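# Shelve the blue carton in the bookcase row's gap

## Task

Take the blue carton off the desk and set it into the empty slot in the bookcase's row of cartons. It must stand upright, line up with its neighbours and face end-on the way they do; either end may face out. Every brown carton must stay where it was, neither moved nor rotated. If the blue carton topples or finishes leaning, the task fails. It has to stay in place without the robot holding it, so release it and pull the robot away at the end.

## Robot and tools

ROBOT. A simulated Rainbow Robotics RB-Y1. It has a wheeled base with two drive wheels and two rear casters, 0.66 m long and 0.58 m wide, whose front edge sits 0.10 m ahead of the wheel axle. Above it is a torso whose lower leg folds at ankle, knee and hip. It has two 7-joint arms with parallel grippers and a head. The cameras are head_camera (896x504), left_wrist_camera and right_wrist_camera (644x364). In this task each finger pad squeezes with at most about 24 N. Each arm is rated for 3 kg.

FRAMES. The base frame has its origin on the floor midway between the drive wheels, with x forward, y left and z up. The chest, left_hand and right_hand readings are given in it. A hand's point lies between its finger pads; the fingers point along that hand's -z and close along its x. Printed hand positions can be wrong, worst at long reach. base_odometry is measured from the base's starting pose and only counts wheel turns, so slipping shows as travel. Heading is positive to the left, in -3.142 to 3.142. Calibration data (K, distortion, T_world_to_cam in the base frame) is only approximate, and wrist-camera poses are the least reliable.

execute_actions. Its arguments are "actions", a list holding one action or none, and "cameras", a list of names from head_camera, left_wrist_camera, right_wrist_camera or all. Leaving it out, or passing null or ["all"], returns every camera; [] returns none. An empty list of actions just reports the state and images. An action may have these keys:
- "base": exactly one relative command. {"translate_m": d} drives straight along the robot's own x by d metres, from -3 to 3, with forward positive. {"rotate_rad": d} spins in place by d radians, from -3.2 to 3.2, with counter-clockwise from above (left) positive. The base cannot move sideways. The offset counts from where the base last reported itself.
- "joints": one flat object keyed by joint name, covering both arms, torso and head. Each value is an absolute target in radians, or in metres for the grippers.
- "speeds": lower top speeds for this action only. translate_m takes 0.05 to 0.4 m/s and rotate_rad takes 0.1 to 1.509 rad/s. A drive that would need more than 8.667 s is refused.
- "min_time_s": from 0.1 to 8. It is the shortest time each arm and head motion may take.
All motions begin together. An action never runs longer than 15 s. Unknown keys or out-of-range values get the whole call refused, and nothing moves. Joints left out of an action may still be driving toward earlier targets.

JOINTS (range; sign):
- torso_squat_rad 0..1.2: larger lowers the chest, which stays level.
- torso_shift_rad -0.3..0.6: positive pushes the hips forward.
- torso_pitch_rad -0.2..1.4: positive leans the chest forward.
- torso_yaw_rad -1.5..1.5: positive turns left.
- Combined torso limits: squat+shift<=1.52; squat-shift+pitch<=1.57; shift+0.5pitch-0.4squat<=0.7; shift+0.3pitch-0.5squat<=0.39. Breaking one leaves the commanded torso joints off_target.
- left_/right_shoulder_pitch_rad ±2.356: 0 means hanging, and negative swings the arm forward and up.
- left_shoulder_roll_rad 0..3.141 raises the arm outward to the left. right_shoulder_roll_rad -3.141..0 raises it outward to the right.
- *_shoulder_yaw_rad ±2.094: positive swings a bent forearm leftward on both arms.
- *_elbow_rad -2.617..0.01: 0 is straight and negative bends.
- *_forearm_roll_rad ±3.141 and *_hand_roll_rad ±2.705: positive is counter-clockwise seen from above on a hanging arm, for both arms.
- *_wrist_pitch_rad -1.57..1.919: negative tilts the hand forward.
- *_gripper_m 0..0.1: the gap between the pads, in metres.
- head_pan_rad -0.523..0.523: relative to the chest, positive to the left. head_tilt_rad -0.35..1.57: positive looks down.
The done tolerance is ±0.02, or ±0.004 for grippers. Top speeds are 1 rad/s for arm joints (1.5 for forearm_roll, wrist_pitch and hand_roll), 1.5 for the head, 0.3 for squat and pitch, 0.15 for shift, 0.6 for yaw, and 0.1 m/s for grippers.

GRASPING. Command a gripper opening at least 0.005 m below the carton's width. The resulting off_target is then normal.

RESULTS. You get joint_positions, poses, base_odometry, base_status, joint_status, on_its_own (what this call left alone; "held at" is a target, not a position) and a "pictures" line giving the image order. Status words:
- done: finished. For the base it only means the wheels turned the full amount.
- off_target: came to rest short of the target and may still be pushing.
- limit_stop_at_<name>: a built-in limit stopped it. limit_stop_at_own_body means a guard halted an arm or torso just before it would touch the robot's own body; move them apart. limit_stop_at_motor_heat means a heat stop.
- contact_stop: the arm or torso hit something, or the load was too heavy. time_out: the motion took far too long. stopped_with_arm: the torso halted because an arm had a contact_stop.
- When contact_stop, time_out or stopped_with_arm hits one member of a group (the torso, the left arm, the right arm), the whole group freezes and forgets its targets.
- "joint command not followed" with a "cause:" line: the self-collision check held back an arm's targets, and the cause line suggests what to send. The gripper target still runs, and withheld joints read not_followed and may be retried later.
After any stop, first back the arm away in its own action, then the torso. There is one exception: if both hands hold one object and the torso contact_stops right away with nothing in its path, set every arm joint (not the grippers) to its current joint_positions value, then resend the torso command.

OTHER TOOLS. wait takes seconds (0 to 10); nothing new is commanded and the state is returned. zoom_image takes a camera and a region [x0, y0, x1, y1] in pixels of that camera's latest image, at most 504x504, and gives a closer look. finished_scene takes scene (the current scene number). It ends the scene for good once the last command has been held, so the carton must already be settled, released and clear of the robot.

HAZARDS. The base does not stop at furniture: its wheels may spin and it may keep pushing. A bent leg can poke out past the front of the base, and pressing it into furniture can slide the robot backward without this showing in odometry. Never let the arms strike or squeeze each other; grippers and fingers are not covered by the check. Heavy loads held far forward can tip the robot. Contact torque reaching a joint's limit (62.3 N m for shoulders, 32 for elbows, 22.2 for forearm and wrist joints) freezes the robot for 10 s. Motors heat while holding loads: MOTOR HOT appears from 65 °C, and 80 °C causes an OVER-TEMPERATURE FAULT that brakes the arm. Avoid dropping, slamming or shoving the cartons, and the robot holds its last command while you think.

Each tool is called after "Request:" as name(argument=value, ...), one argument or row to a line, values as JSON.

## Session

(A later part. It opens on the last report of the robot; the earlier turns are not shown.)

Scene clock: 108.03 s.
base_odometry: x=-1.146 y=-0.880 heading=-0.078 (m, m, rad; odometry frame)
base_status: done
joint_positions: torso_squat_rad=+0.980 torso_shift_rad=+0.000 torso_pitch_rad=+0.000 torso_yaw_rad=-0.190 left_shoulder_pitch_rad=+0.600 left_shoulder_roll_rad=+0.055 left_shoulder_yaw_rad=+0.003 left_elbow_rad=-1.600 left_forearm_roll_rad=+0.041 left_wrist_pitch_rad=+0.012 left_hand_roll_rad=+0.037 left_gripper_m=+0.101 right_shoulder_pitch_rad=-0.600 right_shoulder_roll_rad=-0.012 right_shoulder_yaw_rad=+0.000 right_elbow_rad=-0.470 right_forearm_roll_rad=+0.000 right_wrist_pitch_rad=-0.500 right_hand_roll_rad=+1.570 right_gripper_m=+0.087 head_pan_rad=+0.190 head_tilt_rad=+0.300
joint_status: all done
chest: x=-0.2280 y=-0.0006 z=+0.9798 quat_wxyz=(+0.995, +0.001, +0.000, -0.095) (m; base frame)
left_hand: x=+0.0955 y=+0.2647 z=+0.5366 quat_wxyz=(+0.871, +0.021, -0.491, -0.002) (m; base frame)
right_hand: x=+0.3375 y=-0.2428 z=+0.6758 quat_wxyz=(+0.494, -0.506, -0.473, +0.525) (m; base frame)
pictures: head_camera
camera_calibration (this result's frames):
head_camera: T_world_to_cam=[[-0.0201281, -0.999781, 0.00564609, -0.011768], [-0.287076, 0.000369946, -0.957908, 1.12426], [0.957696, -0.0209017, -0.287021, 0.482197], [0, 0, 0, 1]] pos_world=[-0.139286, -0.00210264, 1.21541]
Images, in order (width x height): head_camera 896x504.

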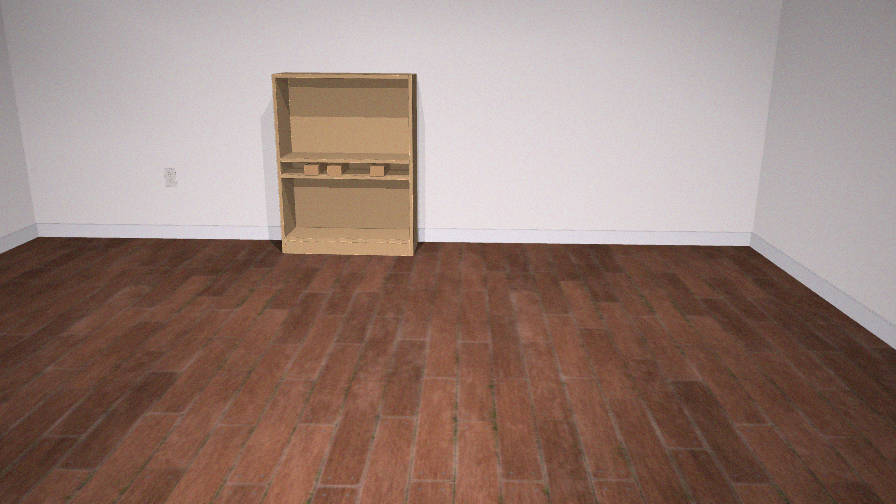

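Request:
execute_actions(
  actions=[
    {"base":{"rotate_rad":0.25}},
  ],
  cameras=[],
)

Request:
execute_actions(
  actions=[
    {"base":{"translate_m":2.84}},
  ],
  cameras=[],
)

Request:
execute_actions(
  actions=[
    {"base":{"rotate_rad":-0.3},"joints":{"head_tilt_rad":0.6,"torso_squat_rad":1.15}},
  ],
  cameras=["head_camera"],
)

Scene clock: 114.80 s.
base_odometry: x=-1.146 y=-0.880 heading=+0.172 (m, m, rad; odometry frame)
base_status: done
joint_positions: torso_squat_rad=+0.980 torso_shift_rad=+0.000 torso_pitch_rad=+0.000 torso_yaw_rad=-0.190 left_shoulder_pitch_rad=+0.600 left_shoulder_roll_rad=+0.055 left_shoulder_yaw_rad=+0.003 left_elbow_rad=-1.600 left_forearm_roll_rad=+0.041 left_wrist_pitch_rad=+0.012 left_hand_roll_rad=+0.037 left_gripper_m=+0.101 right_shoulder_pitch_rad=-0.600 right_shoulder_roll_rad=-0.012 right_shoulder_yaw_rad=+0.000 right_elbow_rad=-0.470 right_forearm_roll_rad=+0.000 right_wrist_pitch_rad=-0.500 right_hand_roll_rad=+1.570 right_gripper_m=+0.087 head_pan_rad=+0.190 head_tilt_rad=+0.300
joint_status: not commanded
chest: x=-0.2280 y=-0.0006 z=+0.9798 quat_wxyz=(+0.995, +0.001, +0.000, -0.095) (m; base frame)
left_hand: x=+0.0955 y=+0.2647 z=+0.5366 quat_wxyz=(+0.871, +0.021, -0.491, -0.002) (m; base frame)
right_hand: x=+0.3375 y=-0.2428 z=+0.6758 quat_wxyz=(+0.494, -0.506, -0.473, +0.525) (m; base frame)
pictures: none
No camera images: the call's "cameras" was empty. Leave "cameras" out to get every camera's image.

Scene clock: 123.53 s.
base_odometry: x=+1.653 y=-0.397 heading=+0.171 (m, m, rad; odometry frame)
base_status: done
joint_positions: torso_squat_rad=+0.980 torso_shift_rad=+0.000 torso_pitch_rad=+0.000 torso_yaw_rad=-0.190 left_shoulder_pitch_rad=+0.600 left_shoulder_roll_rad=+0.055 left_shoulder_yaw_rad=+0.003 left_elbow_rad=-1.600 left_forearm_roll_rad=+0.041 left_wrist_pitch_rad=+0.012 left_hand_roll_rad=+0.037 left_gripper_m=+0.101 right_shoulder_pitch_rad=-0.600 right_shoulder_roll_rad=-0.012 right_shoulder_yaw_rad=+0.000 right_elbow_rad=-0.470 right_forearm_roll_rad=+0.000 right_wrist_pitch_rad=-0.500 right_hand_roll_rad=+1.570 right_gripper_m=+0.087 head_pan_rad=+0.190 head_tilt_rad=+0.300
joint_status: not commanded
chest: x=-0.2279 y=-0.0006 z=+0.9798 quat_wxyz=(+0.995, +0.001, +0.000, -0.095) (m; base frame)
left_hand: x=+0.0956 y=+0.2646 z=+0.5366 quat_wxyz=(+0.871, +0.021, -0.491, -0.002) (m; base frame)
right_hand: x=+0.3375 y=-0.2429 z=+0.6756 quat_wxyz=(+0.494, -0.506, -0.473, +0.525) (m; base frame)
pictures: none
No camera images: the call's "cameras" was empty. Leave "cameras" out to get every camera's image.

Scene clock: 125.43 s.
base_odometry: x=+1.653 y=-0.397 heading=-0.129 (m, m, rad; odometry frame)
base_status: done
joint_positions: torso_squat_rad=+1.150 torso_shift_rad=+0.000 torso_pitch_rad=+0.000 torso_yaw_rad=-0.190 left_shoulder_pitch_rad=+0.600 left_shoulder_roll_rad=+0.055 left_shoulder_yaw_rad=+0.003 left_elbow_rad=-1.600 left_forearm_roll_rad=+0.041 left_wrist_pitch_rad=+0.012 left_hand_roll_rad=+0.037 left_gripper_m=+0.101 right_shoulder_pitch_rad=-0.600 right_shoulder_roll_rad=-0.012 right_shoulder_yaw_rad=+0.000 right_elbow_rad=-0.470 right_forearm_roll_rad=+0.000 right_wrist_pitch_rad=-0.500 right_hand_roll_rad=+1.570 right_gripper_m=+0.087 head_pan_rad=+0.190 head_tilt_rad=+0.600
joint_status: all done
chest: x=-0.2281 y=-0.0005 z=+0.8759 quat_wxyz=(+0.995, +0.001, +0.000, -0.095) (m; base frame)
left_hand: x=+0.0956 y=+0.2647 z=+0.4327 quat_wxyz=(+0.871, +0.021, -0.492, -0.002) (m; base frame)
right_hand: x=+0.3374 y=-0.2428 z=+0.5718 quat_wxyz=(+0.494, -0.506, -0.473, +0.525) (m; base frame)
pictures: head_camera
camera_calibration (this result's frames):
head_camera: T_world_to_cam=[[-0.0171913, -0.999789, 0.0112718, -0.0165963], [-0.557101, 0.000216721, -0.830445, 0.831717], [0.830267, -0.020556, -0.556987, 0.716608], [0, 0, 0, 1]] pos_world=[-0.131911, -0.00204246, 1.09002]
Images, in order (width x height): head_camera 896x504.

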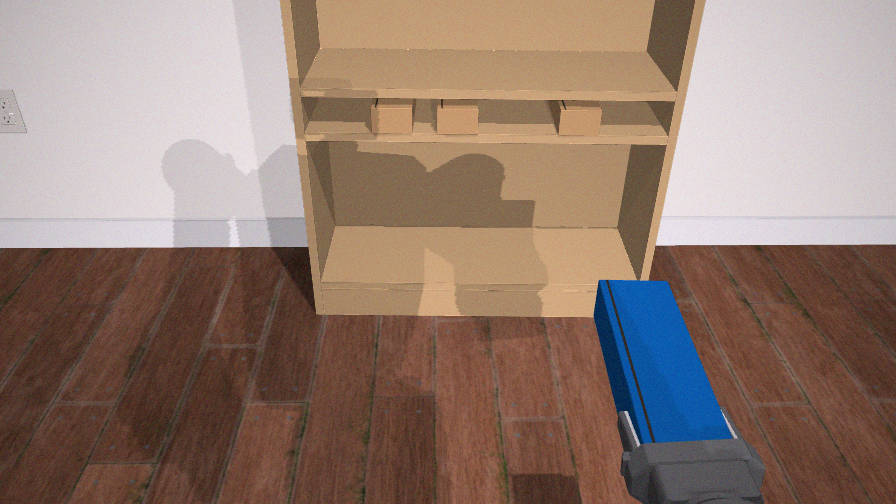

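Request:
execute_actions(
  actions=[
    {"base":{"rotate_rad":0.25},"joints":{"torso_squat_rad":1.2}},
  ],
  cameras=[],
)

Request:
execute_actions(
  actions=[
    {"base":{"translate_m":0.27}},
  ],
  cameras=[],
)

Request:
execute_actions(
  actions=[
    {"base":{"rotate_rad":-0.25}},
  ],
  cameras=[],
)

Request:
execute_actions(
  actions=[
    {"base":{"translate_m":0.3}},
  ],
  cameras=["head_camera","right_wrist_camera"],
)

Scene clock: 135.53 s.
base_odometry: x=+1.653 y=-0.397 heading=+0.120 (m, m, rad; odometry frame)
base_status: done
joint_positions: torso_squat_rad=+1.200 torso_shift_rad=+0.000 torso_pitch_rad=+0.000 torso_yaw_rad=-0.190 left_shoulder_pitch_rad=+0.600 left_shoulder_roll_rad=+0.055 left_shoulder_yaw_rad=+0.003 left_elbow_rad=-1.600 left_forearm_roll_rad=+0.041 left_wrist_pitch_rad=+0.012 left_hand_roll_rad=+0.037 left_gripper_m=+0.101 right_shoulder_pitch_rad=-0.600 right_shoulder_roll_rad=-0.012 right_shoulder_yaw_rad=+0.000 right_elbow_rad=-0.470 right_forearm_roll_rad=+0.000 right_wrist_pitch_rad=-0.500 right_hand_roll_rad=+1.570 right_gripper_m=+0.087 head_pan_rad=+0.190 head_tilt_rad=+0.600
joint_status: all done
chest: x=-0.2281 y=-0.0005 z=+0.8438 quat_wxyz=(+0.995, +0.001, +0.000, -0.095) (m; base frame)
left_hand: x=+0.0956 y=+0.2647 z=+0.4007 quat_wxyz=(+0.871, +0.021, -0.492, -0.002) (m; base frame)
right_hand: x=+0.3374 y=-0.2428 z=+0.5398 quat_wxyz=(+0.494, -0.506, -0.473, +0.525) (m; base frame)
pictures: none
No camera images: the call's "cameras" was empty. Leave "cameras" out to get every camera's image.

Scene clock: 137.63 s.
base_odometry: x=+1.921 y=-0.365 heading=+0.119 (m, m, rad; odometry frame)
base_status: done
joint_positions: torso_squat_rad=+1.200 torso_shift_rad=+0.000 torso_pitch_rad=+0.000 torso_yaw_rad=-0.190 left_shoulder_pitch_rad=+0.600 left_shoulder_roll_rad=+0.055 left_shoulder_yaw_rad=+0.003 left_elbow_rad=-1.600 left_forearm_roll_rad=+0.041 left_wrist_pitch_rad=+0.012 left_hand_roll_rad=+0.037 left_gripper_m=+0.101 right_shoulder_pitch_rad=-0.600 right_shoulder_roll_rad=-0.012 right_shoulder_yaw_rad=+0.000 right_elbow_rad=-0.470 right_forearm_roll_rad=+0.000 right_wrist_pitch_rad=-0.500 right_hand_roll_rad=+1.570 right_gripper_m=+0.087 head_pan_rad=+0.190 head_tilt_rad=+0.600
joint_status: not commanded
chest: x=-0.2280 y=-0.0005 z=+0.8438 quat_wxyz=(+0.995, +0.001, +0.000, -0.095) (m; base frame)
left_hand: x=+0.0956 y=+0.2647 z=+0.4006 quat_wxyz=(+0.871, +0.021, -0.491, -0.002) (m; base frame)
right_hand: x=+0.3375 y=-0.2428 z=+0.5396 quat_wxyz=(+0.495, -0.506, -0.473, +0.525) (m; base frame)
pictures: none
No camera images: the call's "cameras" was empty. Leave "cameras" out to get every camera's image.

Scene clock: 139.33 s.
base_odometry: x=+1.921 y=-0.365 heading=-0.130 (m, m, rad; odometry frame)
base_status: done
joint_positions: torso_squat_rad=+1.200 torso_shift_rad=+0.000 torso_pitch_rad=+0.000 torso_yaw_rad=-0.190 left_shoulder_pitch_rad=+0.600 left_shoulder_roll_rad=+0.055 left_shoulder_yaw_rad=+0.003 left_elbow_rad=-1.600 left_forearm_roll_rad=+0.041 left_wrist_pitch_rad=+0.012 left_hand_roll_rad=+0.037 left_gripper_m=+0.101 right_shoulder_pitch_rad=-0.600 right_shoulder_roll_rad=-0.012 right_shoulder_yaw_rad=+0.000 right_elbow_rad=-0.470 right_forearm_roll_rad=+0.000 right_wrist_pitch_rad=-0.500 right_hand_roll_rad=+1.570 right_gripper_m=+0.087 head_pan_rad=+0.190 head_tilt_rad=+0.600
joint_status: not commanded
chest: x=-0.2280 y=-0.0005 z=+0.8438 quat_wxyz=(+0.995, +0.001, +0.000, -0.095) (m; base frame)
left_hand: x=+0.0956 y=+0.2647 z=+0.4006 quat_wxyz=(+0.871, +0.021, -0.491, -0.002) (m; base frame)
right_hand: x=+0.3375 y=-0.2428 z=+0.5396 quat_wxyz=(+0.495, -0.506, -0.473, +0.525) (m; base frame)
pictures: none
No camera images: the call's "cameras" was empty. Leave "cameras" out to get every camera's image.

Scene clock: 141.53 s.
base_odometry: x=+2.218 y=-0.404 heading=-0.131 (m, m, rad; odometry frame)
base_status: done
joint_positions: torso_squat_rad=+1.200 torso_shift_rad=+0.000 torso_pitch_rad=+0.000 torso_yaw_rad=-0.190 left_shoulder_pitch_rad=+0.600 left_shoulder_roll_rad=+0.055 left_shoulder_yaw_rad=+0.003 left_elbow_rad=-1.600 left_forearm_roll_rad=+0.041 left_wrist_pitch_rad=+0.012 left_hand_roll_rad=+0.037 left_gripper_m=+0.101 right_shoulder_pitch_rad=-0.600 right_shoulder_roll_rad=-0.012 right_shoulder_yaw_rad=+0.000 right_elbow_rad=-0.470 right_forearm_roll_rad=+0.000 right_wrist_pitch_rad=-0.500 right_hand_roll_rad=+1.570 right_gripper_m=+0.087 head_pan_rad=+0.190 head_tilt_rad=+0.600
joint_status: not commanded
chest: x=-0.2279 y=-0.0005 z=+0.8439 quat_wxyz=(+0.995, +0.001, +0.000, -0.095) (m; base frame)
left_hand: x=+0.0956 y=+0.2647 z=+0.4006 quat_wxyz=(+0.871, +0.021, -0.491, -0.002) (m; base frame)
right_hand: x=+0.3375 y=-0.2428 z=+0.5396 quat_wxyz=(+0.495, -0.506, -0.473, +0.525) (m; base frame)
pictures: head_camera, right_wrist_camera
camera_calibration (this result's frames):
head_camera: T_world_to_cam=[[-0.0171914, -0.999789, 0.0112737, -0.0162214], [-0.557458, 0.000224089, -0.830205, 0.804961], [0.830027, -0.020557, -0.557345, 0.698887], [0, 0, 0, 1]] pos_world=[-0.131641, -0.00203137, 1.05799]
right_wrist_camera: T_world_to_cam=[[-0.0100608, -0.991058, 0.133051, -0.312453], [-0.683775, -0.0902685, -0.724088, 0.630879], [0.729624, -0.0982619, -0.676752, 0.179931], [0, 0, 0, 1]] pos_world=[0.296953, -0.23503, 0.620153]
Images, in order (width x height): head_camera 896x504, right_wrist_camera 644x364.

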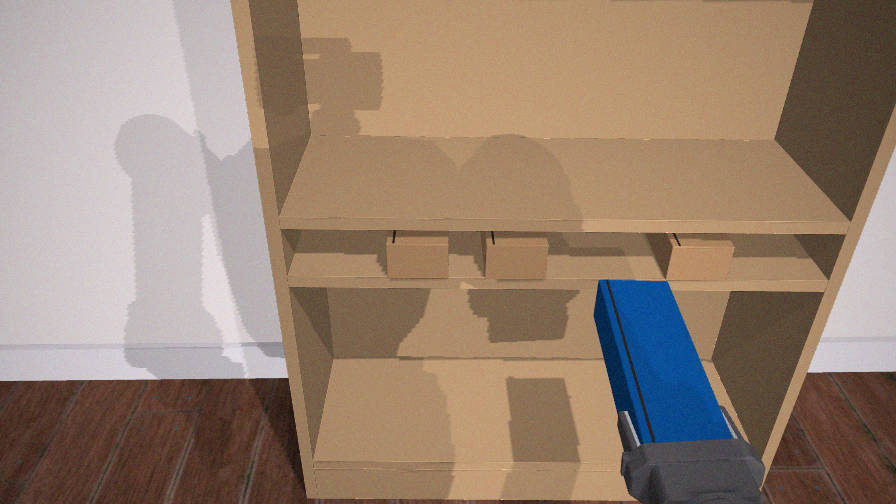

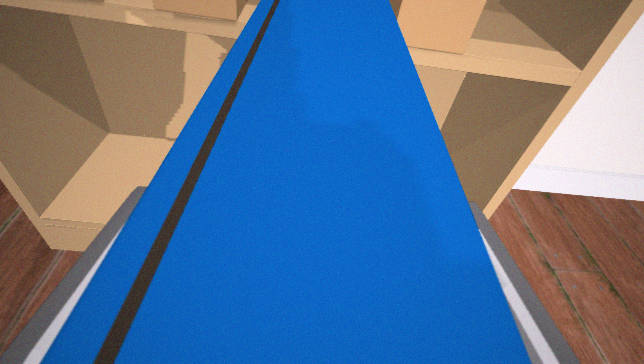

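Request:
execute_actions(
  actions=[
    {"base":{"translate_m":0.13},"speeds":{"translate_m":0.08},"joints":{"torso_squat_rad":1.185}},
  ],
  cameras=["head_camera","right_wrist_camera"],
)

Scene clock: 150.40 s.
base_odometry: x=+2.347 y=-0.421 heading=-0.132 (m, m, rad; odometry frame)
base_status: done
joint_positions: torso_squat_rad=+1.185 torso_shift_rad=-0.001 torso_pitch_rad=+0.000 torso_yaw_rad=-0.191 left_shoulder_pitch_rad=+0.600 left_shoulder_roll_rad=+0.055 left_shoulder_yaw_rad=+0.003 left_elbow_rad=-1.600 left_forearm_roll_rad=+0.041 left_wrist_pitch_rad=+0.012 left_hand_roll_rad=+0.037 left_gripper_m=+0.101 right_shoulder_pitch_rad=-0.554 right_shoulder_roll_rad=-0.010 right_shoulder_yaw_rad=+0.001 right_elbow_rad=-0.446 right_forearm_roll_rad=+0.000 right_wrist_pitch_rad=-0.499 right_hand_roll_rad=+1.570 right_gripper_m=+0.086 head_pan_rad=+0.190 head_tilt_rad=+0.600
joint_status: all done
chest: x=-0.2283 y=-0.0006 z=+0.8533 quat_wxyz=(+0.995, +0.001, +0.000, -0.095) (m; base frame)
left_hand: x=+0.0958 y=+0.2644 z=+0.4102 quat_wxyz=(+0.871, +0.021, -0.492, -0.002) (m; base frame)
right_hand: x=+0.3150 y=-0.2486 z=+0.5131 quat_wxyz=(+0.517, -0.490, -0.454, +0.535) (m; base frame)
pictures: head_camera, right_wrist_camera
camera_calibration (this result's frames):
head_camera: T_world_to_cam=[[-0.0182109, -0.999772, 0.0111638, -0.0165075], [-0.556916, 0.000869807, -0.830568, 0.812989], [0.830369, -0.0213427, -0.556805, 0.704052], [0, 0, 0, 1]] pos_world=[-0.132157, -0.00218448, 1.06745]
right_wrist_camera: T_world_to_cam=[[-0.0178719, -0.992043, 0.124625, -0.308386], [-0.731948, -0.0719315, -0.677553, 0.591672], [0.681127, -0.103328, -0.724838, 0.216502], [0, 0, 0, 1]] pos_world=[0.280096, -0.241001, 0.596251]
Images, in order (width x height): head_camera 896x504, right_wrist_camera 644x364.

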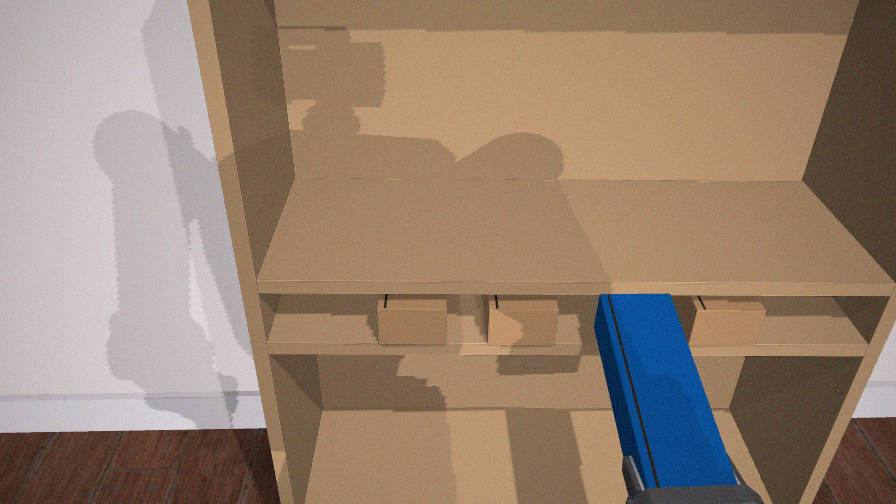

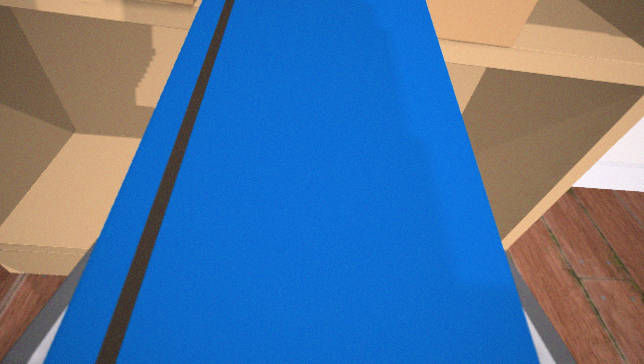

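Request:
execute_actions(
  actions=[
    {"base":{"translate_m":-0.12},"speeds":{"translate_m":0.1},"joints":{"head_tilt_rad":0.75}},
  ],
  cameras=["head_camera","right_wrist_camera"],
)

Scene clock: 156.23 s.
base_odometry: x=+2.228 y=-0.405 heading=-0.133 (m, m, rad; odometry frame)
base_status: done
joint_positions: torso_squat_rad=+1.185 torso_shift_rad=+0.000 torso_pitch_rad=+0.000 torso_yaw_rad=-0.190 left_shoulder_pitch_rad=+0.600 left_shoulder_roll_rad=+0.055 left_shoulder_yaw_rad=+0.003 left_elbow_rad=-1.600 left_forearm_roll_rad=+0.041 left_wrist_pitch_rad=+0.012 left_hand_roll_rad=+0.037 left_gripper_m=+0.101 right_shoulder_pitch_rad=-0.600 right_shoulder_roll_rad=-0.012 right_shoulder_yaw_rad=+0.000 right_elbow_rad=-0.470 right_forearm_roll_rad=+0.000 right_wrist_pitch_rad=-0.500 right_hand_roll_rad=+1.570 right_gripper_m=+0.086 head_pan_rad=+0.190 head_tilt_rad=+0.750
joint_status: all done
chest: x=-0.2280 y=-0.0005 z=+0.8533 quat_wxyz=(+0.995, +0.001, +0.000, -0.095) (m; base frame)
left_hand: x=+0.0956 y=+0.2647 z=+0.4101 quat_wxyz=(+0.871, +0.021, -0.491, -0.002) (m; base frame)
right_hand: x=+0.3372 y=-0.2427 z=+0.5488 quat_wxyz=(+0.495, -0.506, -0.473, +0.525) (m; base frame)
pictures: head_camera, right_wrist_camera
camera_calibration (this result's frames):
head_camera: T_world_to_cam=[[-0.0152891, -0.99979, 0.0136284, -0.0184642], [-0.675071, 0.000266952, -0.737752, 0.691056], [0.737594, -0.0204797, -0.674934, 0.809085], [0, 0, 0, 1]] pos_world=[-0.130547, -0.00207491, 1.05616]
right_wrist_camera: T_world_to_cam=[[-0.00994032, -0.991099, 0.132755, -0.313443], [-0.684062, -0.090095, -0.723838, 0.637379], [0.729356, -0.0980076, -0.677078, 0.186719], [0, 0, 0, 1]] pos_world=[0.296707, -0.234928, 0.629394]
Images, in order (width x height): head_camera 896x504, right_wrist_camera 644x364.

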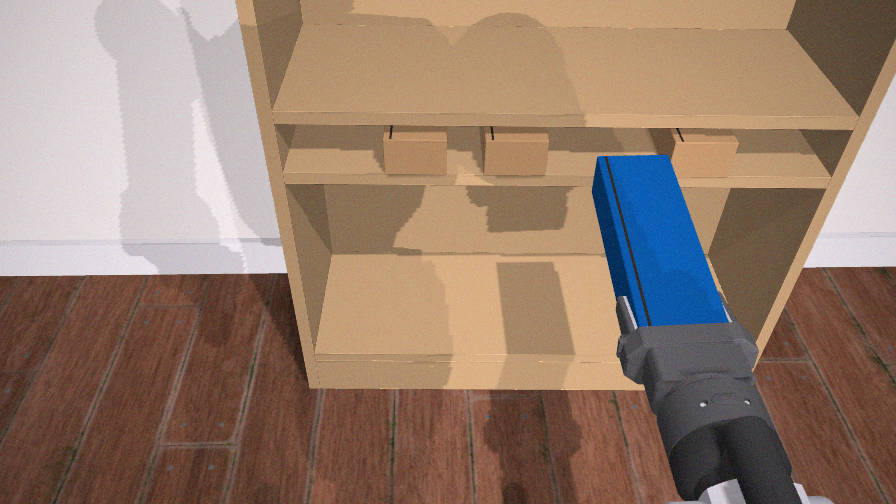

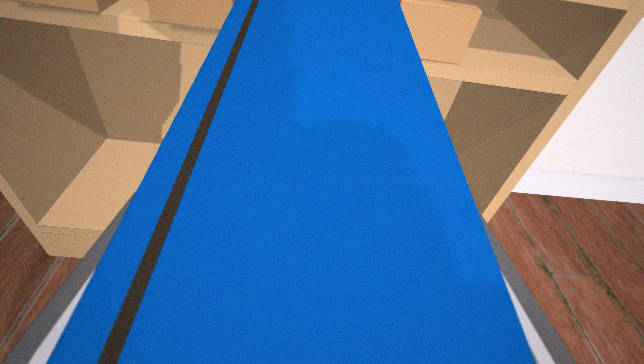

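Request:
execute_actions(
  actions=[
    {"joints":{"right_wrist_pitch_rad":-0.4,"torso_squat_rad":1.125}},
  ],
  cameras=[],
)

Request:
execute_actions(
  actions=[
    {"base":{"translate_m":0.13},"speeds":{"translate_m":0.06}},
  ],
  cameras=["head_camera","right_wrist_camera"],
)

Scene clock: 161.13 s.
base_odometry: x=+2.228 y=-0.405 heading=-0.133 (m, m, rad; odometry frame)
base_status: not commanded
joint_positions: torso_squat_rad=+1.125 torso_shift_rad=+0.000 torso_pitch_rad=+0.000 torso_yaw_rad=-0.190 left_shoulder_pitch_rad=+0.600 left_shoulder_roll_rad=+0.055 left_shoulder_yaw_rad=+0.003 left_elbow_rad=-1.600 left_forearm_roll_rad=+0.041 left_wrist_pitch_rad=+0.012 left_hand_roll_rad=+0.037 left_gripper_m=+0.101 right_shoulder_pitch_rad=-0.600 right_shoulder_roll_rad=-0.012 right_shoulder_yaw_rad=+0.000 right_elbow_rad=-0.470 right_forearm_roll_rad=+0.000 right_wrist_pitch_rad=-0.400 right_hand_roll_rad=+1.570 right_gripper_m=+0.086 head_pan_rad=+0.190 head_tilt_rad=+0.750
joint_status: all done
chest: x=-0.2279 y=-0.0006 z=+0.8918 quat_wxyz=(+0.995, +0.001, +0.000, -0.095) (m; base frame)
left_hand: x=+0.0956 y=+0.2647 z=+0.4485 quat_wxyz=(+0.871, +0.021, -0.491, -0.002) (m; base frame)
right_hand: x=+0.3352 y=-0.2442 z=+0.5643 quat_wxyz=(+0.519, -0.481, -0.446, +0.548) (m; base frame)
pictures: none
No camera images: the call's "cameras" was empty. Leave "cameras" out to get every camera's image.

Scene clock: 164.27 s.
base_odometry: x=+2.356 y=-0.422 heading=-0.135 (m, m, rad; odometry frame)
base_status: done
joint_positions: torso_squat_rad=+1.125 torso_shift_rad=-0.001 torso_pitch_rad=+0.000 torso_yaw_rad=-0.191 left_shoulder_pitch_rad=+0.600 left_shoulder_roll_rad=+0.055 left_shoulder_yaw_rad=+0.003 left_elbow_rad=-1.600 left_forearm_roll_rad=+0.041 left_wrist_pitch_rad=+0.012 left_hand_roll_rad=+0.037 left_gripper_m=+0.101 right_shoulder_pitch_rad=-0.587 right_shoulder_roll_rad=-0.010 right_shoulder_yaw_rad=+0.001 right_elbow_rad=-0.373 right_forearm_roll_rad=+0.000 right_wrist_pitch_rad=-0.398 right_hand_roll_rad=+1.570 right_gripper_m=+0.085 head_pan_rad=+0.190 head_tilt_rad=+0.750
joint_status: not commanded
chest: x=-0.2283 y=-0.0006 z=+0.8917 quat_wxyz=(+0.995, +0.001, +0.000, -0.095) (m; base frame)
left_hand: x=+0.0957 y=+0.2644 z=+0.4486 quat_wxyz=(+0.871, +0.021, -0.492, -0.002) (m; base frame)
right_hand: x=+0.3091 y=-0.2468 z=+0.5166 quat_wxyz=(+0.546, -0.451, -0.416, +0.570) (m; base frame)
pictures: head_camera, right_wrist_camera
camera_calibration (this result's frames):
head_camera: T_world_to_cam=[[-0.0160129, -0.999779, 0.0136319, -0.0191657], [-0.674838, 0.000746387, -0.737965, 0.719438], [0.737792, -0.0210163, -0.674701, 0.835], [0, 0, 0, 1]] pos_world=[-0.130859, -0.00214982, 1.09456]
right_wrist_camera: T_world_to_cam=[[0.00251183, -0.991525, 0.12989, -0.316036], [-0.820555, -0.0762845, -0.566454, 0.558773], [0.571562, -0.105159, -0.813793, 0.302701], [0, 0, 0, 1]] pos_world=[0.286286, -0.238901, 0.603905]
Images, in order (width x height): head_camera 896x504, right_wrist_camera 644x364.

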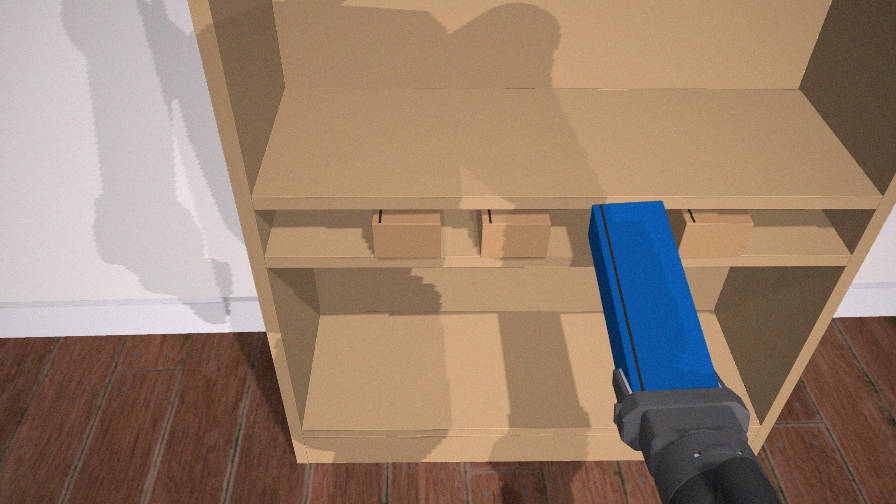

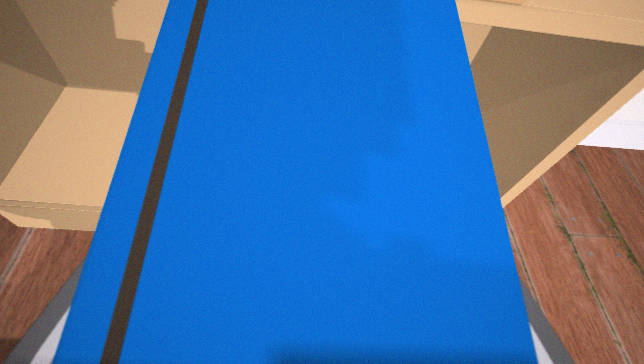

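Request:
execute_actions(
  actions=[
    {"base":{"translate_m":-0.1},"speeds":{"translate_m":0.1}},
  ],
  cameras=[],
)

Request:
execute_actions(
  actions=[
    {"joints":{"right_wrist_pitch_rad":-0.27,"torso_squat_rad":1.17}},
  ],
  cameras=["head_camera","right_wrist_camera"],
)

Scene clock: 171.20 s.
base_odometry: x=+2.257 y=-0.409 heading=-0.135 (m, m, rad; odometry frame)
base_status: done
joint_positions: torso_squat_rad=+1.125 torso_shift_rad=+0.000 torso_pitch_rad=+0.000 torso_yaw_rad=-0.190 left_shoulder_pitch_rad=+0.600 left_shoulder_roll_rad=+0.055 left_shoulder_yaw_rad=+0.003 left_elbow_rad=-1.600 left_forearm_roll_rad=+0.041 left_wrist_pitch_rad=+0.012 left_hand_roll_rad=+0.037 left_gripper_m=+0.101 right_shoulder_pitch_rad=-0.600 right_shoulder_roll_rad=-0.012 right_shoulder_yaw_rad=+0.000 right_elbow_rad=-0.470 right_forearm_roll_rad=+0.000 right_wrist_pitch_rad=-0.400 right_hand_roll_rad=+1.570 right_gripper_m=+0.085 head_pan_rad=+0.190 head_tilt_rad=+0.750
joint_status: not commanded
chest: x=-0.2280 y=-0.0006 z=+0.8917 quat_wxyz=(+0.995, +0.001, +0.000, -0.095) (m; base frame)
left_hand: x=+0.0956 y=+0.2647 z=+0.4485 quat_wxyz=(+0.871, +0.021, -0.491, -0.002) (m; base frame)
right_hand: x=+0.3351 y=-0.2440 z=+0.5643 quat_wxyz=(+0.519, -0.481, -0.446, +0.548) (m; base frame)
pictures: none
No camera images: the call's "cameras" was empty. Leave "cameras" out to get every camera's image.

Scene clock: 172.03 s.
base_odometry: x=+2.257 y=-0.409 heading=-0.135 (m, m, rad; odometry frame)
base_status: not commanded
joint_positions: torso_squat_rad=+1.170 torso_shift_rad=+0.000 torso_pitch_rad=+0.000 torso_yaw_rad=-0.190 left_shoulder_pitch_rad=+0.600 left_shoulder_roll_rad=+0.055 left_shoulder_yaw_rad=+0.003 left_elbow_rad=-1.600 left_forearm_roll_rad=+0.041 left_wrist_pitch_rad=+0.012 left_hand_roll_rad=+0.037 left_gripper_m=+0.101 right_shoulder_pitch_rad=-0.600 right_shoulder_roll_rad=-0.012 right_shoulder_yaw_rad=+0.000 right_elbow_rad=-0.470 right_forearm_roll_rad=+0.000 right_wrist_pitch_rad=-0.270 right_hand_roll_rad=+1.570 right_gripper_m=+0.085 head_pan_rad=+0.190 head_tilt_rad=+0.750
joint_status: all done
chest: x=-0.2281 y=-0.0005 z=+0.8630 quat_wxyz=(+0.995, +0.001, +0.000, -0.095) (m; base frame)
left_hand: x=+0.0956 y=+0.2647 z=+0.4199 quat_wxyz=(+0.871, +0.021, -0.491, -0.002) (m; base frame)
right_hand: x=+0.3291 y=-0.2459 z=+0.5066 quat_wxyz=(+0.549, -0.446, -0.409, +0.576) (m; base frame)
pictures: head_camera, right_wrist_camera
camera_calibration (this result's frames):
head_camera: T_world_to_cam=[[-0.0152827, -0.99979, 0.0136562, -0.0186132], [-0.674962, 0.000239054, -0.737853, 0.698295], [0.737694, -0.0204938, -0.674824, 0.815608], [0, 0, 0, 1]] pos_world=[-0.130631, -0.00206135, 1.06588]
right_wrist_camera: T_world_to_cam=[[0.00619626, -0.991078, 0.13314, -0.316613], [-0.831729, -0.079023, -0.549528, 0.564021], [0.555147, -0.107332, -0.824798, 0.293616], [0, 0, 0, 1]] pos_world=[0.308075, -0.237704, 0.594274]
Images, in order (width x height): head_camera 896x504, right_wrist_camera 644x364.

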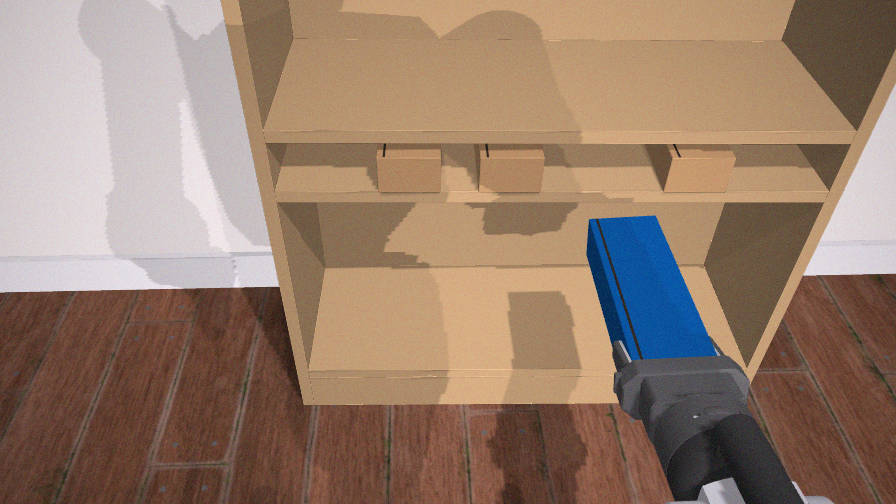

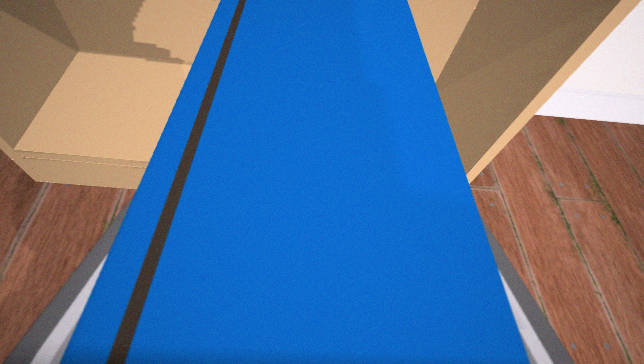

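Request:
execute_actions(
  actions=[
    {"joints":{"right_wrist_pitch_rad":-0.34,"torso_squat_rad":1.155}},
  ],
  cameras=[],
)

Request:
execute_actions(
  actions=[
    {"base":{"translate_m":0.12},"speeds":{"translate_m":0.06}},
  ],
  cameras=["head_camera","right_wrist_camera"],
)

Scene clock: 178.27 s.
base_odometry: x=+2.257 y=-0.409 heading=-0.135 (m, m, rad; odometry frame)
base_status: not commanded
joint_positions: torso_squat_rad=+1.155 torso_shift_rad=+0.000 torso_pitch_rad=+0.000 torso_yaw_rad=-0.190 left_shoulder_pitch_rad=+0.600 left_shoulder_roll_rad=+0.055 left_shoulder_yaw_rad=+0.003 left_elbow_rad=-1.600 left_forearm_roll_rad=+0.041 left_wrist_pitch_rad=+0.012 left_hand_roll_rad=+0.037 left_gripper_m=+0.101 right_shoulder_pitch_rad=-0.600 right_shoulder_roll_rad=-0.012 right_shoulder_yaw_rad=+0.000 right_elbow_rad=-0.470 right_forearm_roll_rad=+0.000 right_wrist_pitch_rad=-0.340 right_hand_roll_rad=+1.570 right_gripper_m=+0.085 head_pan_rad=+0.190 head_tilt_rad=+0.750
joint_status: all done
chest: x=-0.2279 y=-0.0005 z=+0.8727 quat_wxyz=(+0.995, +0.001, +0.000, -0.095) (m; base frame)
left_hand: x=+0.0956 y=+0.2647 z=+0.4294 quat_wxyz=(+0.871, +0.021, -0.491, -0.002) (m; base frame)
right_hand: x=+0.3329 y=-0.2449 z=+0.5317 quat_wxyz=(+0.533, -0.465, -0.429, +0.561) (m; base frame)
pictures: none
No camera images: the call's "cameras" was empty. Leave "cameras" out to get every camera's image.

Scene clock: 180.73 s.
base_odometry: x=+2.376 y=-0.425 heading=-0.136 (m, m, rad; odometry frame)
base_status: done
joint_positions: torso_squat_rad=+1.155 torso_shift_rad=+0.000 torso_pitch_rad=+0.000 torso_yaw_rad=-0.190 left_shoulder_pitch_rad=+0.600 left_shoulder_roll_rad=+0.055 left_shoulder_yaw_rad=+0.003 left_elbow_rad=-1.600 left_forearm_roll_rad=+0.041 left_wrist_pitch_rad=+0.012 left_hand_roll_rad=+0.037 left_gripper_m=+0.101 right_shoulder_pitch_rad=-0.600 right_shoulder_roll_rad=-0.012 right_shoulder_yaw_rad=+0.000 right_elbow_rad=-0.470 right_forearm_roll_rad=+0.000 right_wrist_pitch_rad=-0.340 right_hand_roll_rad=+1.570 right_gripper_m=+0.085 head_pan_rad=+0.190 head_tilt_rad=+0.750
joint_status: not commanded
chest: x=-0.2279 y=-0.0005 z=+0.8727 quat_wxyz=(+0.995, +0.001, +0.000, -0.095) (m; base frame)
left_hand: x=+0.0956 y=+0.2647 z=+0.4294 quat_wxyz=(+0.871, +0.021, -0.491, -0.002) (m; base frame)
right_hand: x=+0.3330 y=-0.2449 z=+0.5319 quat_wxyz=(+0.533, -0.465, -0.429, +0.561) (m; base frame)
pictures: head_camera, right_wrist_camera
camera_calibration (this result's frames):
head_camera: T_world_to_cam=[[-0.0152625, -0.99979, 0.0136684, -0.0187523], [-0.675219, 0.000223513, -0.737617, 0.705245], [0.737459, -0.0204871, -0.675081, 0.822183], [0, 0, 0, 1]] pos_world=[-0.130418, -0.00206181, 1.0755]
right_wrist_camera: T_world_to_cam=[[0.00142109, -0.991036, 0.133588, -0.317659], [-0.790932, -0.0828571, -0.606268, 0.596926], [0.611902, -0.104798, -0.78396, 0.272433], [0, 0, 0, 1]] pos_world=[0.305877, -0.236802, 0.61791]
Images, in order (width x height): head_camera 896x504, right_wrist_camera 644x364.

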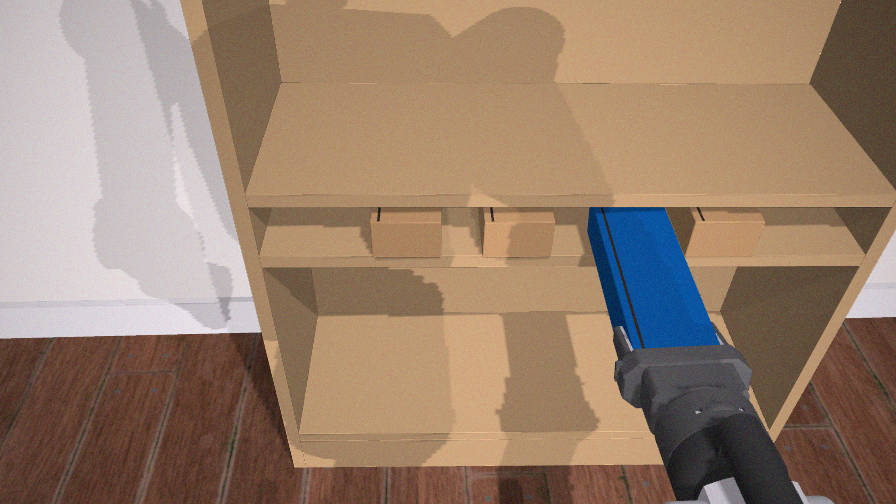

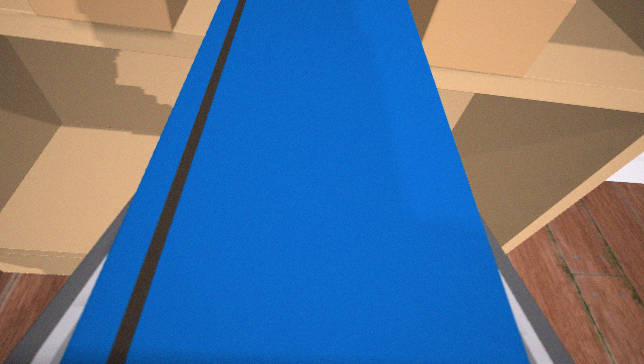

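In.

Request:
execute_actions(
  actions=[
    {"base":{"translate_m":0.14},"speeds":{"translate_m":0.07}},
  ],
  cameras=[],
)

Request:
execute_actions(
  actions=[
    {"joints":{"right_gripper_m":0.1}},
  ],
  cameras=[],
)

Request:
execute_actions(
  actions=[
    {"base":{"translate_m":-0.12}},
  ],
  cameras=[],
)

Request:
execute_actions(
  actions=[
    {"joints":{"right_gripper_m":0.03}},
  ],
  cameras=["head_camera","right_wrist_camera"],
)

Scene clock: 188.50 s.
base_odometry: x=+2.515 y=-0.444 heading=-0.136 (m, m, rad; odometry frame)
base_status: done
joint_positions: torso_squat_rad=+1.155 torso_shift_rad=+0.000 torso_pitch_rad=+0.000 torso_yaw_rad=-0.190 left_shoulder_pitch_rad=+0.600 left_shoulder_roll_rad=+0.055 left_shoulder_yaw_rad=+0.003 left_elbow_rad=-1.600 left_forearm_roll_rad=+0.041 left_wrist_pitch_rad=+0.012 left_hand_roll_rad=+0.037 left_gripper_m=+0.101 right_shoulder_pitch_rad=-0.600 right_shoulder_roll_rad=-0.012 right_shoulder_yaw_rad=+0.000 right_elbow_rad=-0.470 right_forearm_roll_rad=+0.000 right_wrist_pitch_rad=-0.340 right_hand_roll_rad=+1.570 right_gripper_m=+0.085 head_pan_rad=+0.190 head_tilt_rad=+0.750
joint_status: not commanded
chest: x=-0.2280 y=-0.0005 z=+0.8727 quat_wxyz=(+0.995, +0.001, +0.000, -0.095) (m; base frame)
left_hand: x=+0.0956 y=+0.2647 z=+0.4294 quat_wxyz=(+0.871, +0.021, -0.491, -0.002) (m; base frame)
right_hand: x=+0.3330 y=-0.2449 z=+0.5320 quat_wxyz=(+0.533, -0.465, -0.429, +0.561) (m; base frame)
pictures: none
No camera images: the call's "cameras" was empty. Leave "cameras" out to get every camera's image.

Scene clock: 189.50 s.
base_odometry: x=+2.515 y=-0.444 heading=-0.136 (m, m, rad; odometry frame)
base_status: not commanded
joint_positions: torso_squat_rad=+1.155 torso_shift_rad=+0.000 torso_pitch_rad=+0.000 torso_yaw_rad=-0.190 left_shoulder_pitch_rad=+0.600 left_shoulder_roll_rad=+0.055 left_shoulder_yaw_rad=+0.003 left_elbow_rad=-1.600 left_forearm_roll_rad=+0.041 left_wrist_pitch_rad=+0.012 left_hand_roll_rad=+0.037 left_gripper_m=+0.101 right_shoulder_pitch_rad=-0.600 right_shoulder_roll_rad=-0.012 right_shoulder_yaw_rad=+0.000 right_elbow_rad=-0.470 right_forearm_roll_rad=+0.000 right_wrist_pitch_rad=-0.340 right_hand_roll_rad=+1.570 right_gripper_m=+0.100 head_pan_rad=+0.190 head_tilt_rad=+0.750
joint_status: all done
chest: x=-0.2280 y=-0.0005 z=+0.8727 quat_wxyz=(+0.995, +0.001, +0.000, -0.095) (m; base frame)
left_hand: x=+0.0956 y=+0.2647 z=+0.4294 quat_wxyz=(+0.871, +0.021, -0.491, -0.002) (m; base frame)
right_hand: x=+0.3330 y=-0.2449 z=+0.5320 quat_wxyz=(+0.533, -0.465, -0.429, +0.561) (m; base frame)
pictures: none
No camera images: the call's "cameras" was empty. Leave "cameras" out to get every camera's image.

Scene clock: 191.07 s.
base_odometry: x=+2.396 y=-0.428 heading=-0.135 (m, m, rad; odometry frame)
base_status: done
joint_positions: torso_squat_rad=+1.155 torso_shift_rad=+0.000 torso_pitch_rad=+0.000 torso_yaw_rad=-0.190 left_shoulder_pitch_rad=+0.600 left_shoulder_roll_rad=+0.055 left_shoulder_yaw_rad=+0.003 left_elbow_rad=-1.600 left_forearm_roll_rad=+0.041 left_wrist_pitch_rad=+0.012 left_hand_roll_rad=+0.037 left_gripper_m=+0.101 right_shoulder_pitch_rad=-0.600 right_shoulder_roll_rad=-0.012 right_shoulder_yaw_rad=+0.000 right_elbow_rad=-0.470 right_forearm_roll_rad=+0.000 right_wrist_pitch_rad=-0.340 right_hand_roll_rad=+1.570 right_gripper_m=+0.100 head_pan_rad=+0.190 head_tilt_rad=+0.750
joint_status: not commanded
chest: x=-0.2280 y=-0.0005 z=+0.8727 quat_wxyz=(+0.995, +0.001, +0.000, -0.095) (m; base frame)
left_hand: x=+0.0956 y=+0.2647 z=+0.4295 quat_wxyz=(+0.871, +0.021, -0.491, -0.002) (m; base frame)
right_hand: x=+0.3330 y=-0.2449 z=+0.5321 quat_wxyz=(+0.533, -0.465, -0.429, +0.561) (m; base frame)
pictures: none
No camera images: the call's "cameras" was empty. Leave "cameras" out to get every camera's image.

Scene clock: 192.27 s.
base_odometry: x=+2.396 y=-0.428 heading=-0.135 (m, m, rad; odometry frame)
base_status: not commanded
joint_positions: torso_squat_rad=+1.155 torso_shift_rad=+0.000 torso_pitch_rad=+0.000 torso_yaw_rad=-0.190 left_shoulder_pitch_rad=+0.600 left_shoulder_roll_rad=+0.055 left_shoulder_yaw_rad=+0.003 left_elbow_rad=-1.600 left_forearm_roll_rad=+0.041 left_wrist_pitch_rad=+0.012 left_hand_roll_rad=+0.037 left_gripper_m=+0.101 right_shoulder_pitch_rad=-0.600 right_shoulder_roll_rad=-0.012 right_shoulder_yaw_rad=+0.000 right_elbow_rad=-0.470 right_forearm_roll_rad=+0.000 right_wrist_pitch_rad=-0.340 right_hand_roll_rad=+1.570 right_gripper_m=+0.030 head_pan_rad=+0.190 head_tilt_rad=+0.750
joint_status: all done
chest: x=-0.2280 y=-0.0005 z=+0.8727 quat_wxyz=(+0.995, +0.001, +0.000, -0.095) (m; base frame)
left_hand: x=+0.0956 y=+0.2647 z=+0.4295 quat_wxyz=(+0.871, +0.021, -0.491, -0.002) (m; base frame)
right_hand: x=+0.3330 y=-0.2449 z=+0.5321 quat_wxyz=(+0.533, -0.465, -0.429, +0.561) (m; base frame)
pictures: head_camera, right_wrist_camera
camera_calibration (this result's frames):
head_camera: T_world_to_cam=[[-0.0152617, -0.99979, 0.0136645, -0.0187502], [-0.675048, 0.000221073, -0.737774, 0.70534], [0.737616, -0.0204838, -0.674909, 0.822138], [0, 0, 0, 1]] pos_world=[-0.13057, -0.00206166, 1.07551]
right_wrist_camera: T_world_to_cam=[[0.00140111, -0.991035, 0.133598, -0.317671], [-0.790764, -0.082876, -0.606485, 0.597068], [0.61212, -0.104794, -0.78379, 0.272389], [0, 0, 0, 1]] pos_world=[0.30585, -0.236795, 0.618049]
Images, in order (width x height): head_camera 896x504, right_wrist_camera 644x364.

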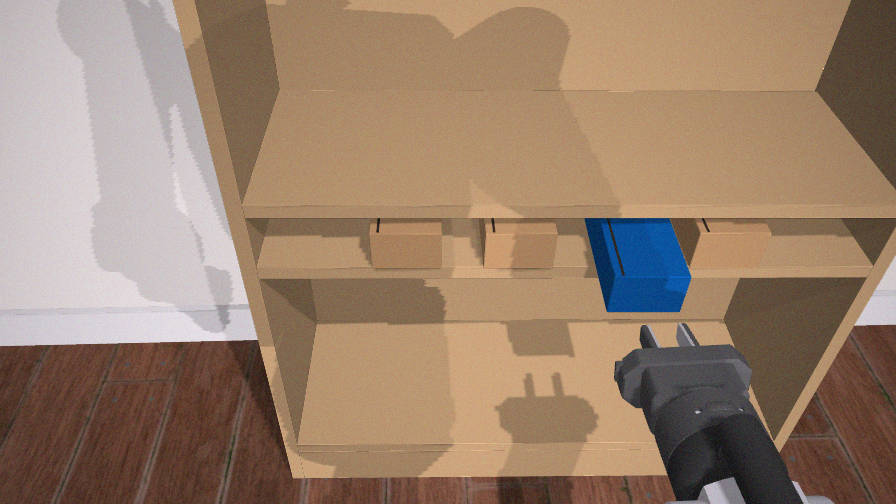

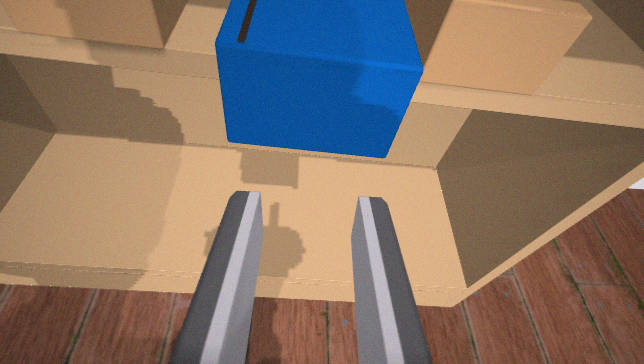

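Protrudes ~7 cm, tips ~5.5 cm away.

Request:
execute_actions(
  actions=[
    {"base":{"translate_m":0.115},"speeds":{"translate_m":0.08}},
  ],
  cameras=["head_camera","right_wrist_camera"],
)

Scene clock: 196.90 s.
base_odometry: x=+2.510 y=-0.443 heading=-0.136 (m, m, rad; odometry frame)
base_status: done
joint_positions: torso_squat_rad=+1.155 torso_shift_rad=+0.000 torso_pitch_rad=+0.000 torso_yaw_rad=-0.190 left_shoulder_pitch_rad=+0.600 left_shoulder_roll_rad=+0.055 left_shoulder_yaw_rad=+0.003 left_elbow_rad=-1.600 left_forearm_roll_rad=+0.041 left_wrist_pitch_rad=+0.012 left_hand_roll_rad=+0.037 left_gripper_m=+0.101 right_shoulder_pitch_rad=-0.600 right_shoulder_roll_rad=-0.012 right_shoulder_yaw_rad=+0.000 right_elbow_rad=-0.470 right_forearm_roll_rad=+0.000 right_wrist_pitch_rad=-0.340 right_hand_roll_rad=+1.570 right_gripper_m=+0.030 head_pan_rad=+0.190 head_tilt_rad=+0.750
joint_status: not commanded
chest: x=-0.2280 y=-0.0005 z=+0.8727 quat_wxyz=(+0.995, +0.001, +0.000, -0.095) (m; base frame)
left_hand: x=+0.0956 y=+0.2647 z=+0.4295 quat_wxyz=(+0.871, +0.021, -0.491, -0.002) (m; base frame)
right_hand: x=+0.3330 y=-0.2449 z=+0.5320 quat_wxyz=(+0.533, -0.465, -0.429, +0.561) (m; base frame)
pictures: head_camera, right_wrist_camera
camera_calibration (this result's frames):
head_camera: T_world_to_cam=[[-0.015257, -0.99979, 0.0136667, -0.0187502], [-0.675141, 0.000218853, -0.737689, 0.705296], [0.737531, -0.0204819, -0.675002, 0.822161], [0, 0, 0, 1]] pos_world=[-0.130481, -0.0020612, 1.07551]
right_wrist_camera: T_world_to_cam=[[0.00141836, -0.991035, 0.133599, -0.31767], [-0.790855, -0.0828744, -0.606366, 0.597005], [0.612002, -0.104797, -0.783882, 0.272412], [0, 0, 0, 1]] pos_world=[0.305878, -0.236797, 0.617983]
Images, in order (width x height): head_camera 896x504, right_wrist_camera 644x364.

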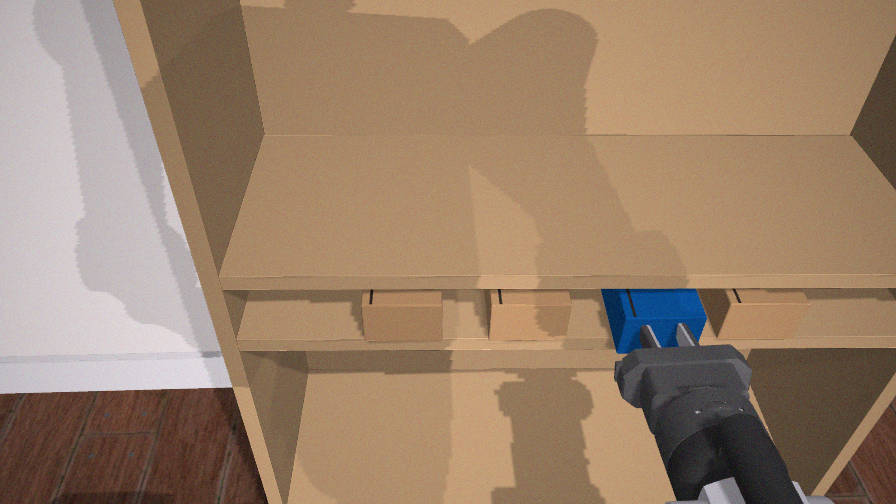

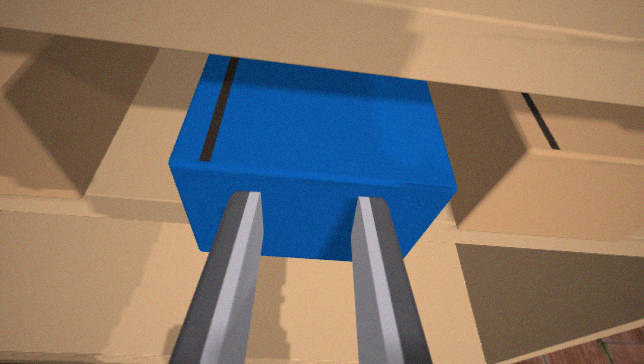

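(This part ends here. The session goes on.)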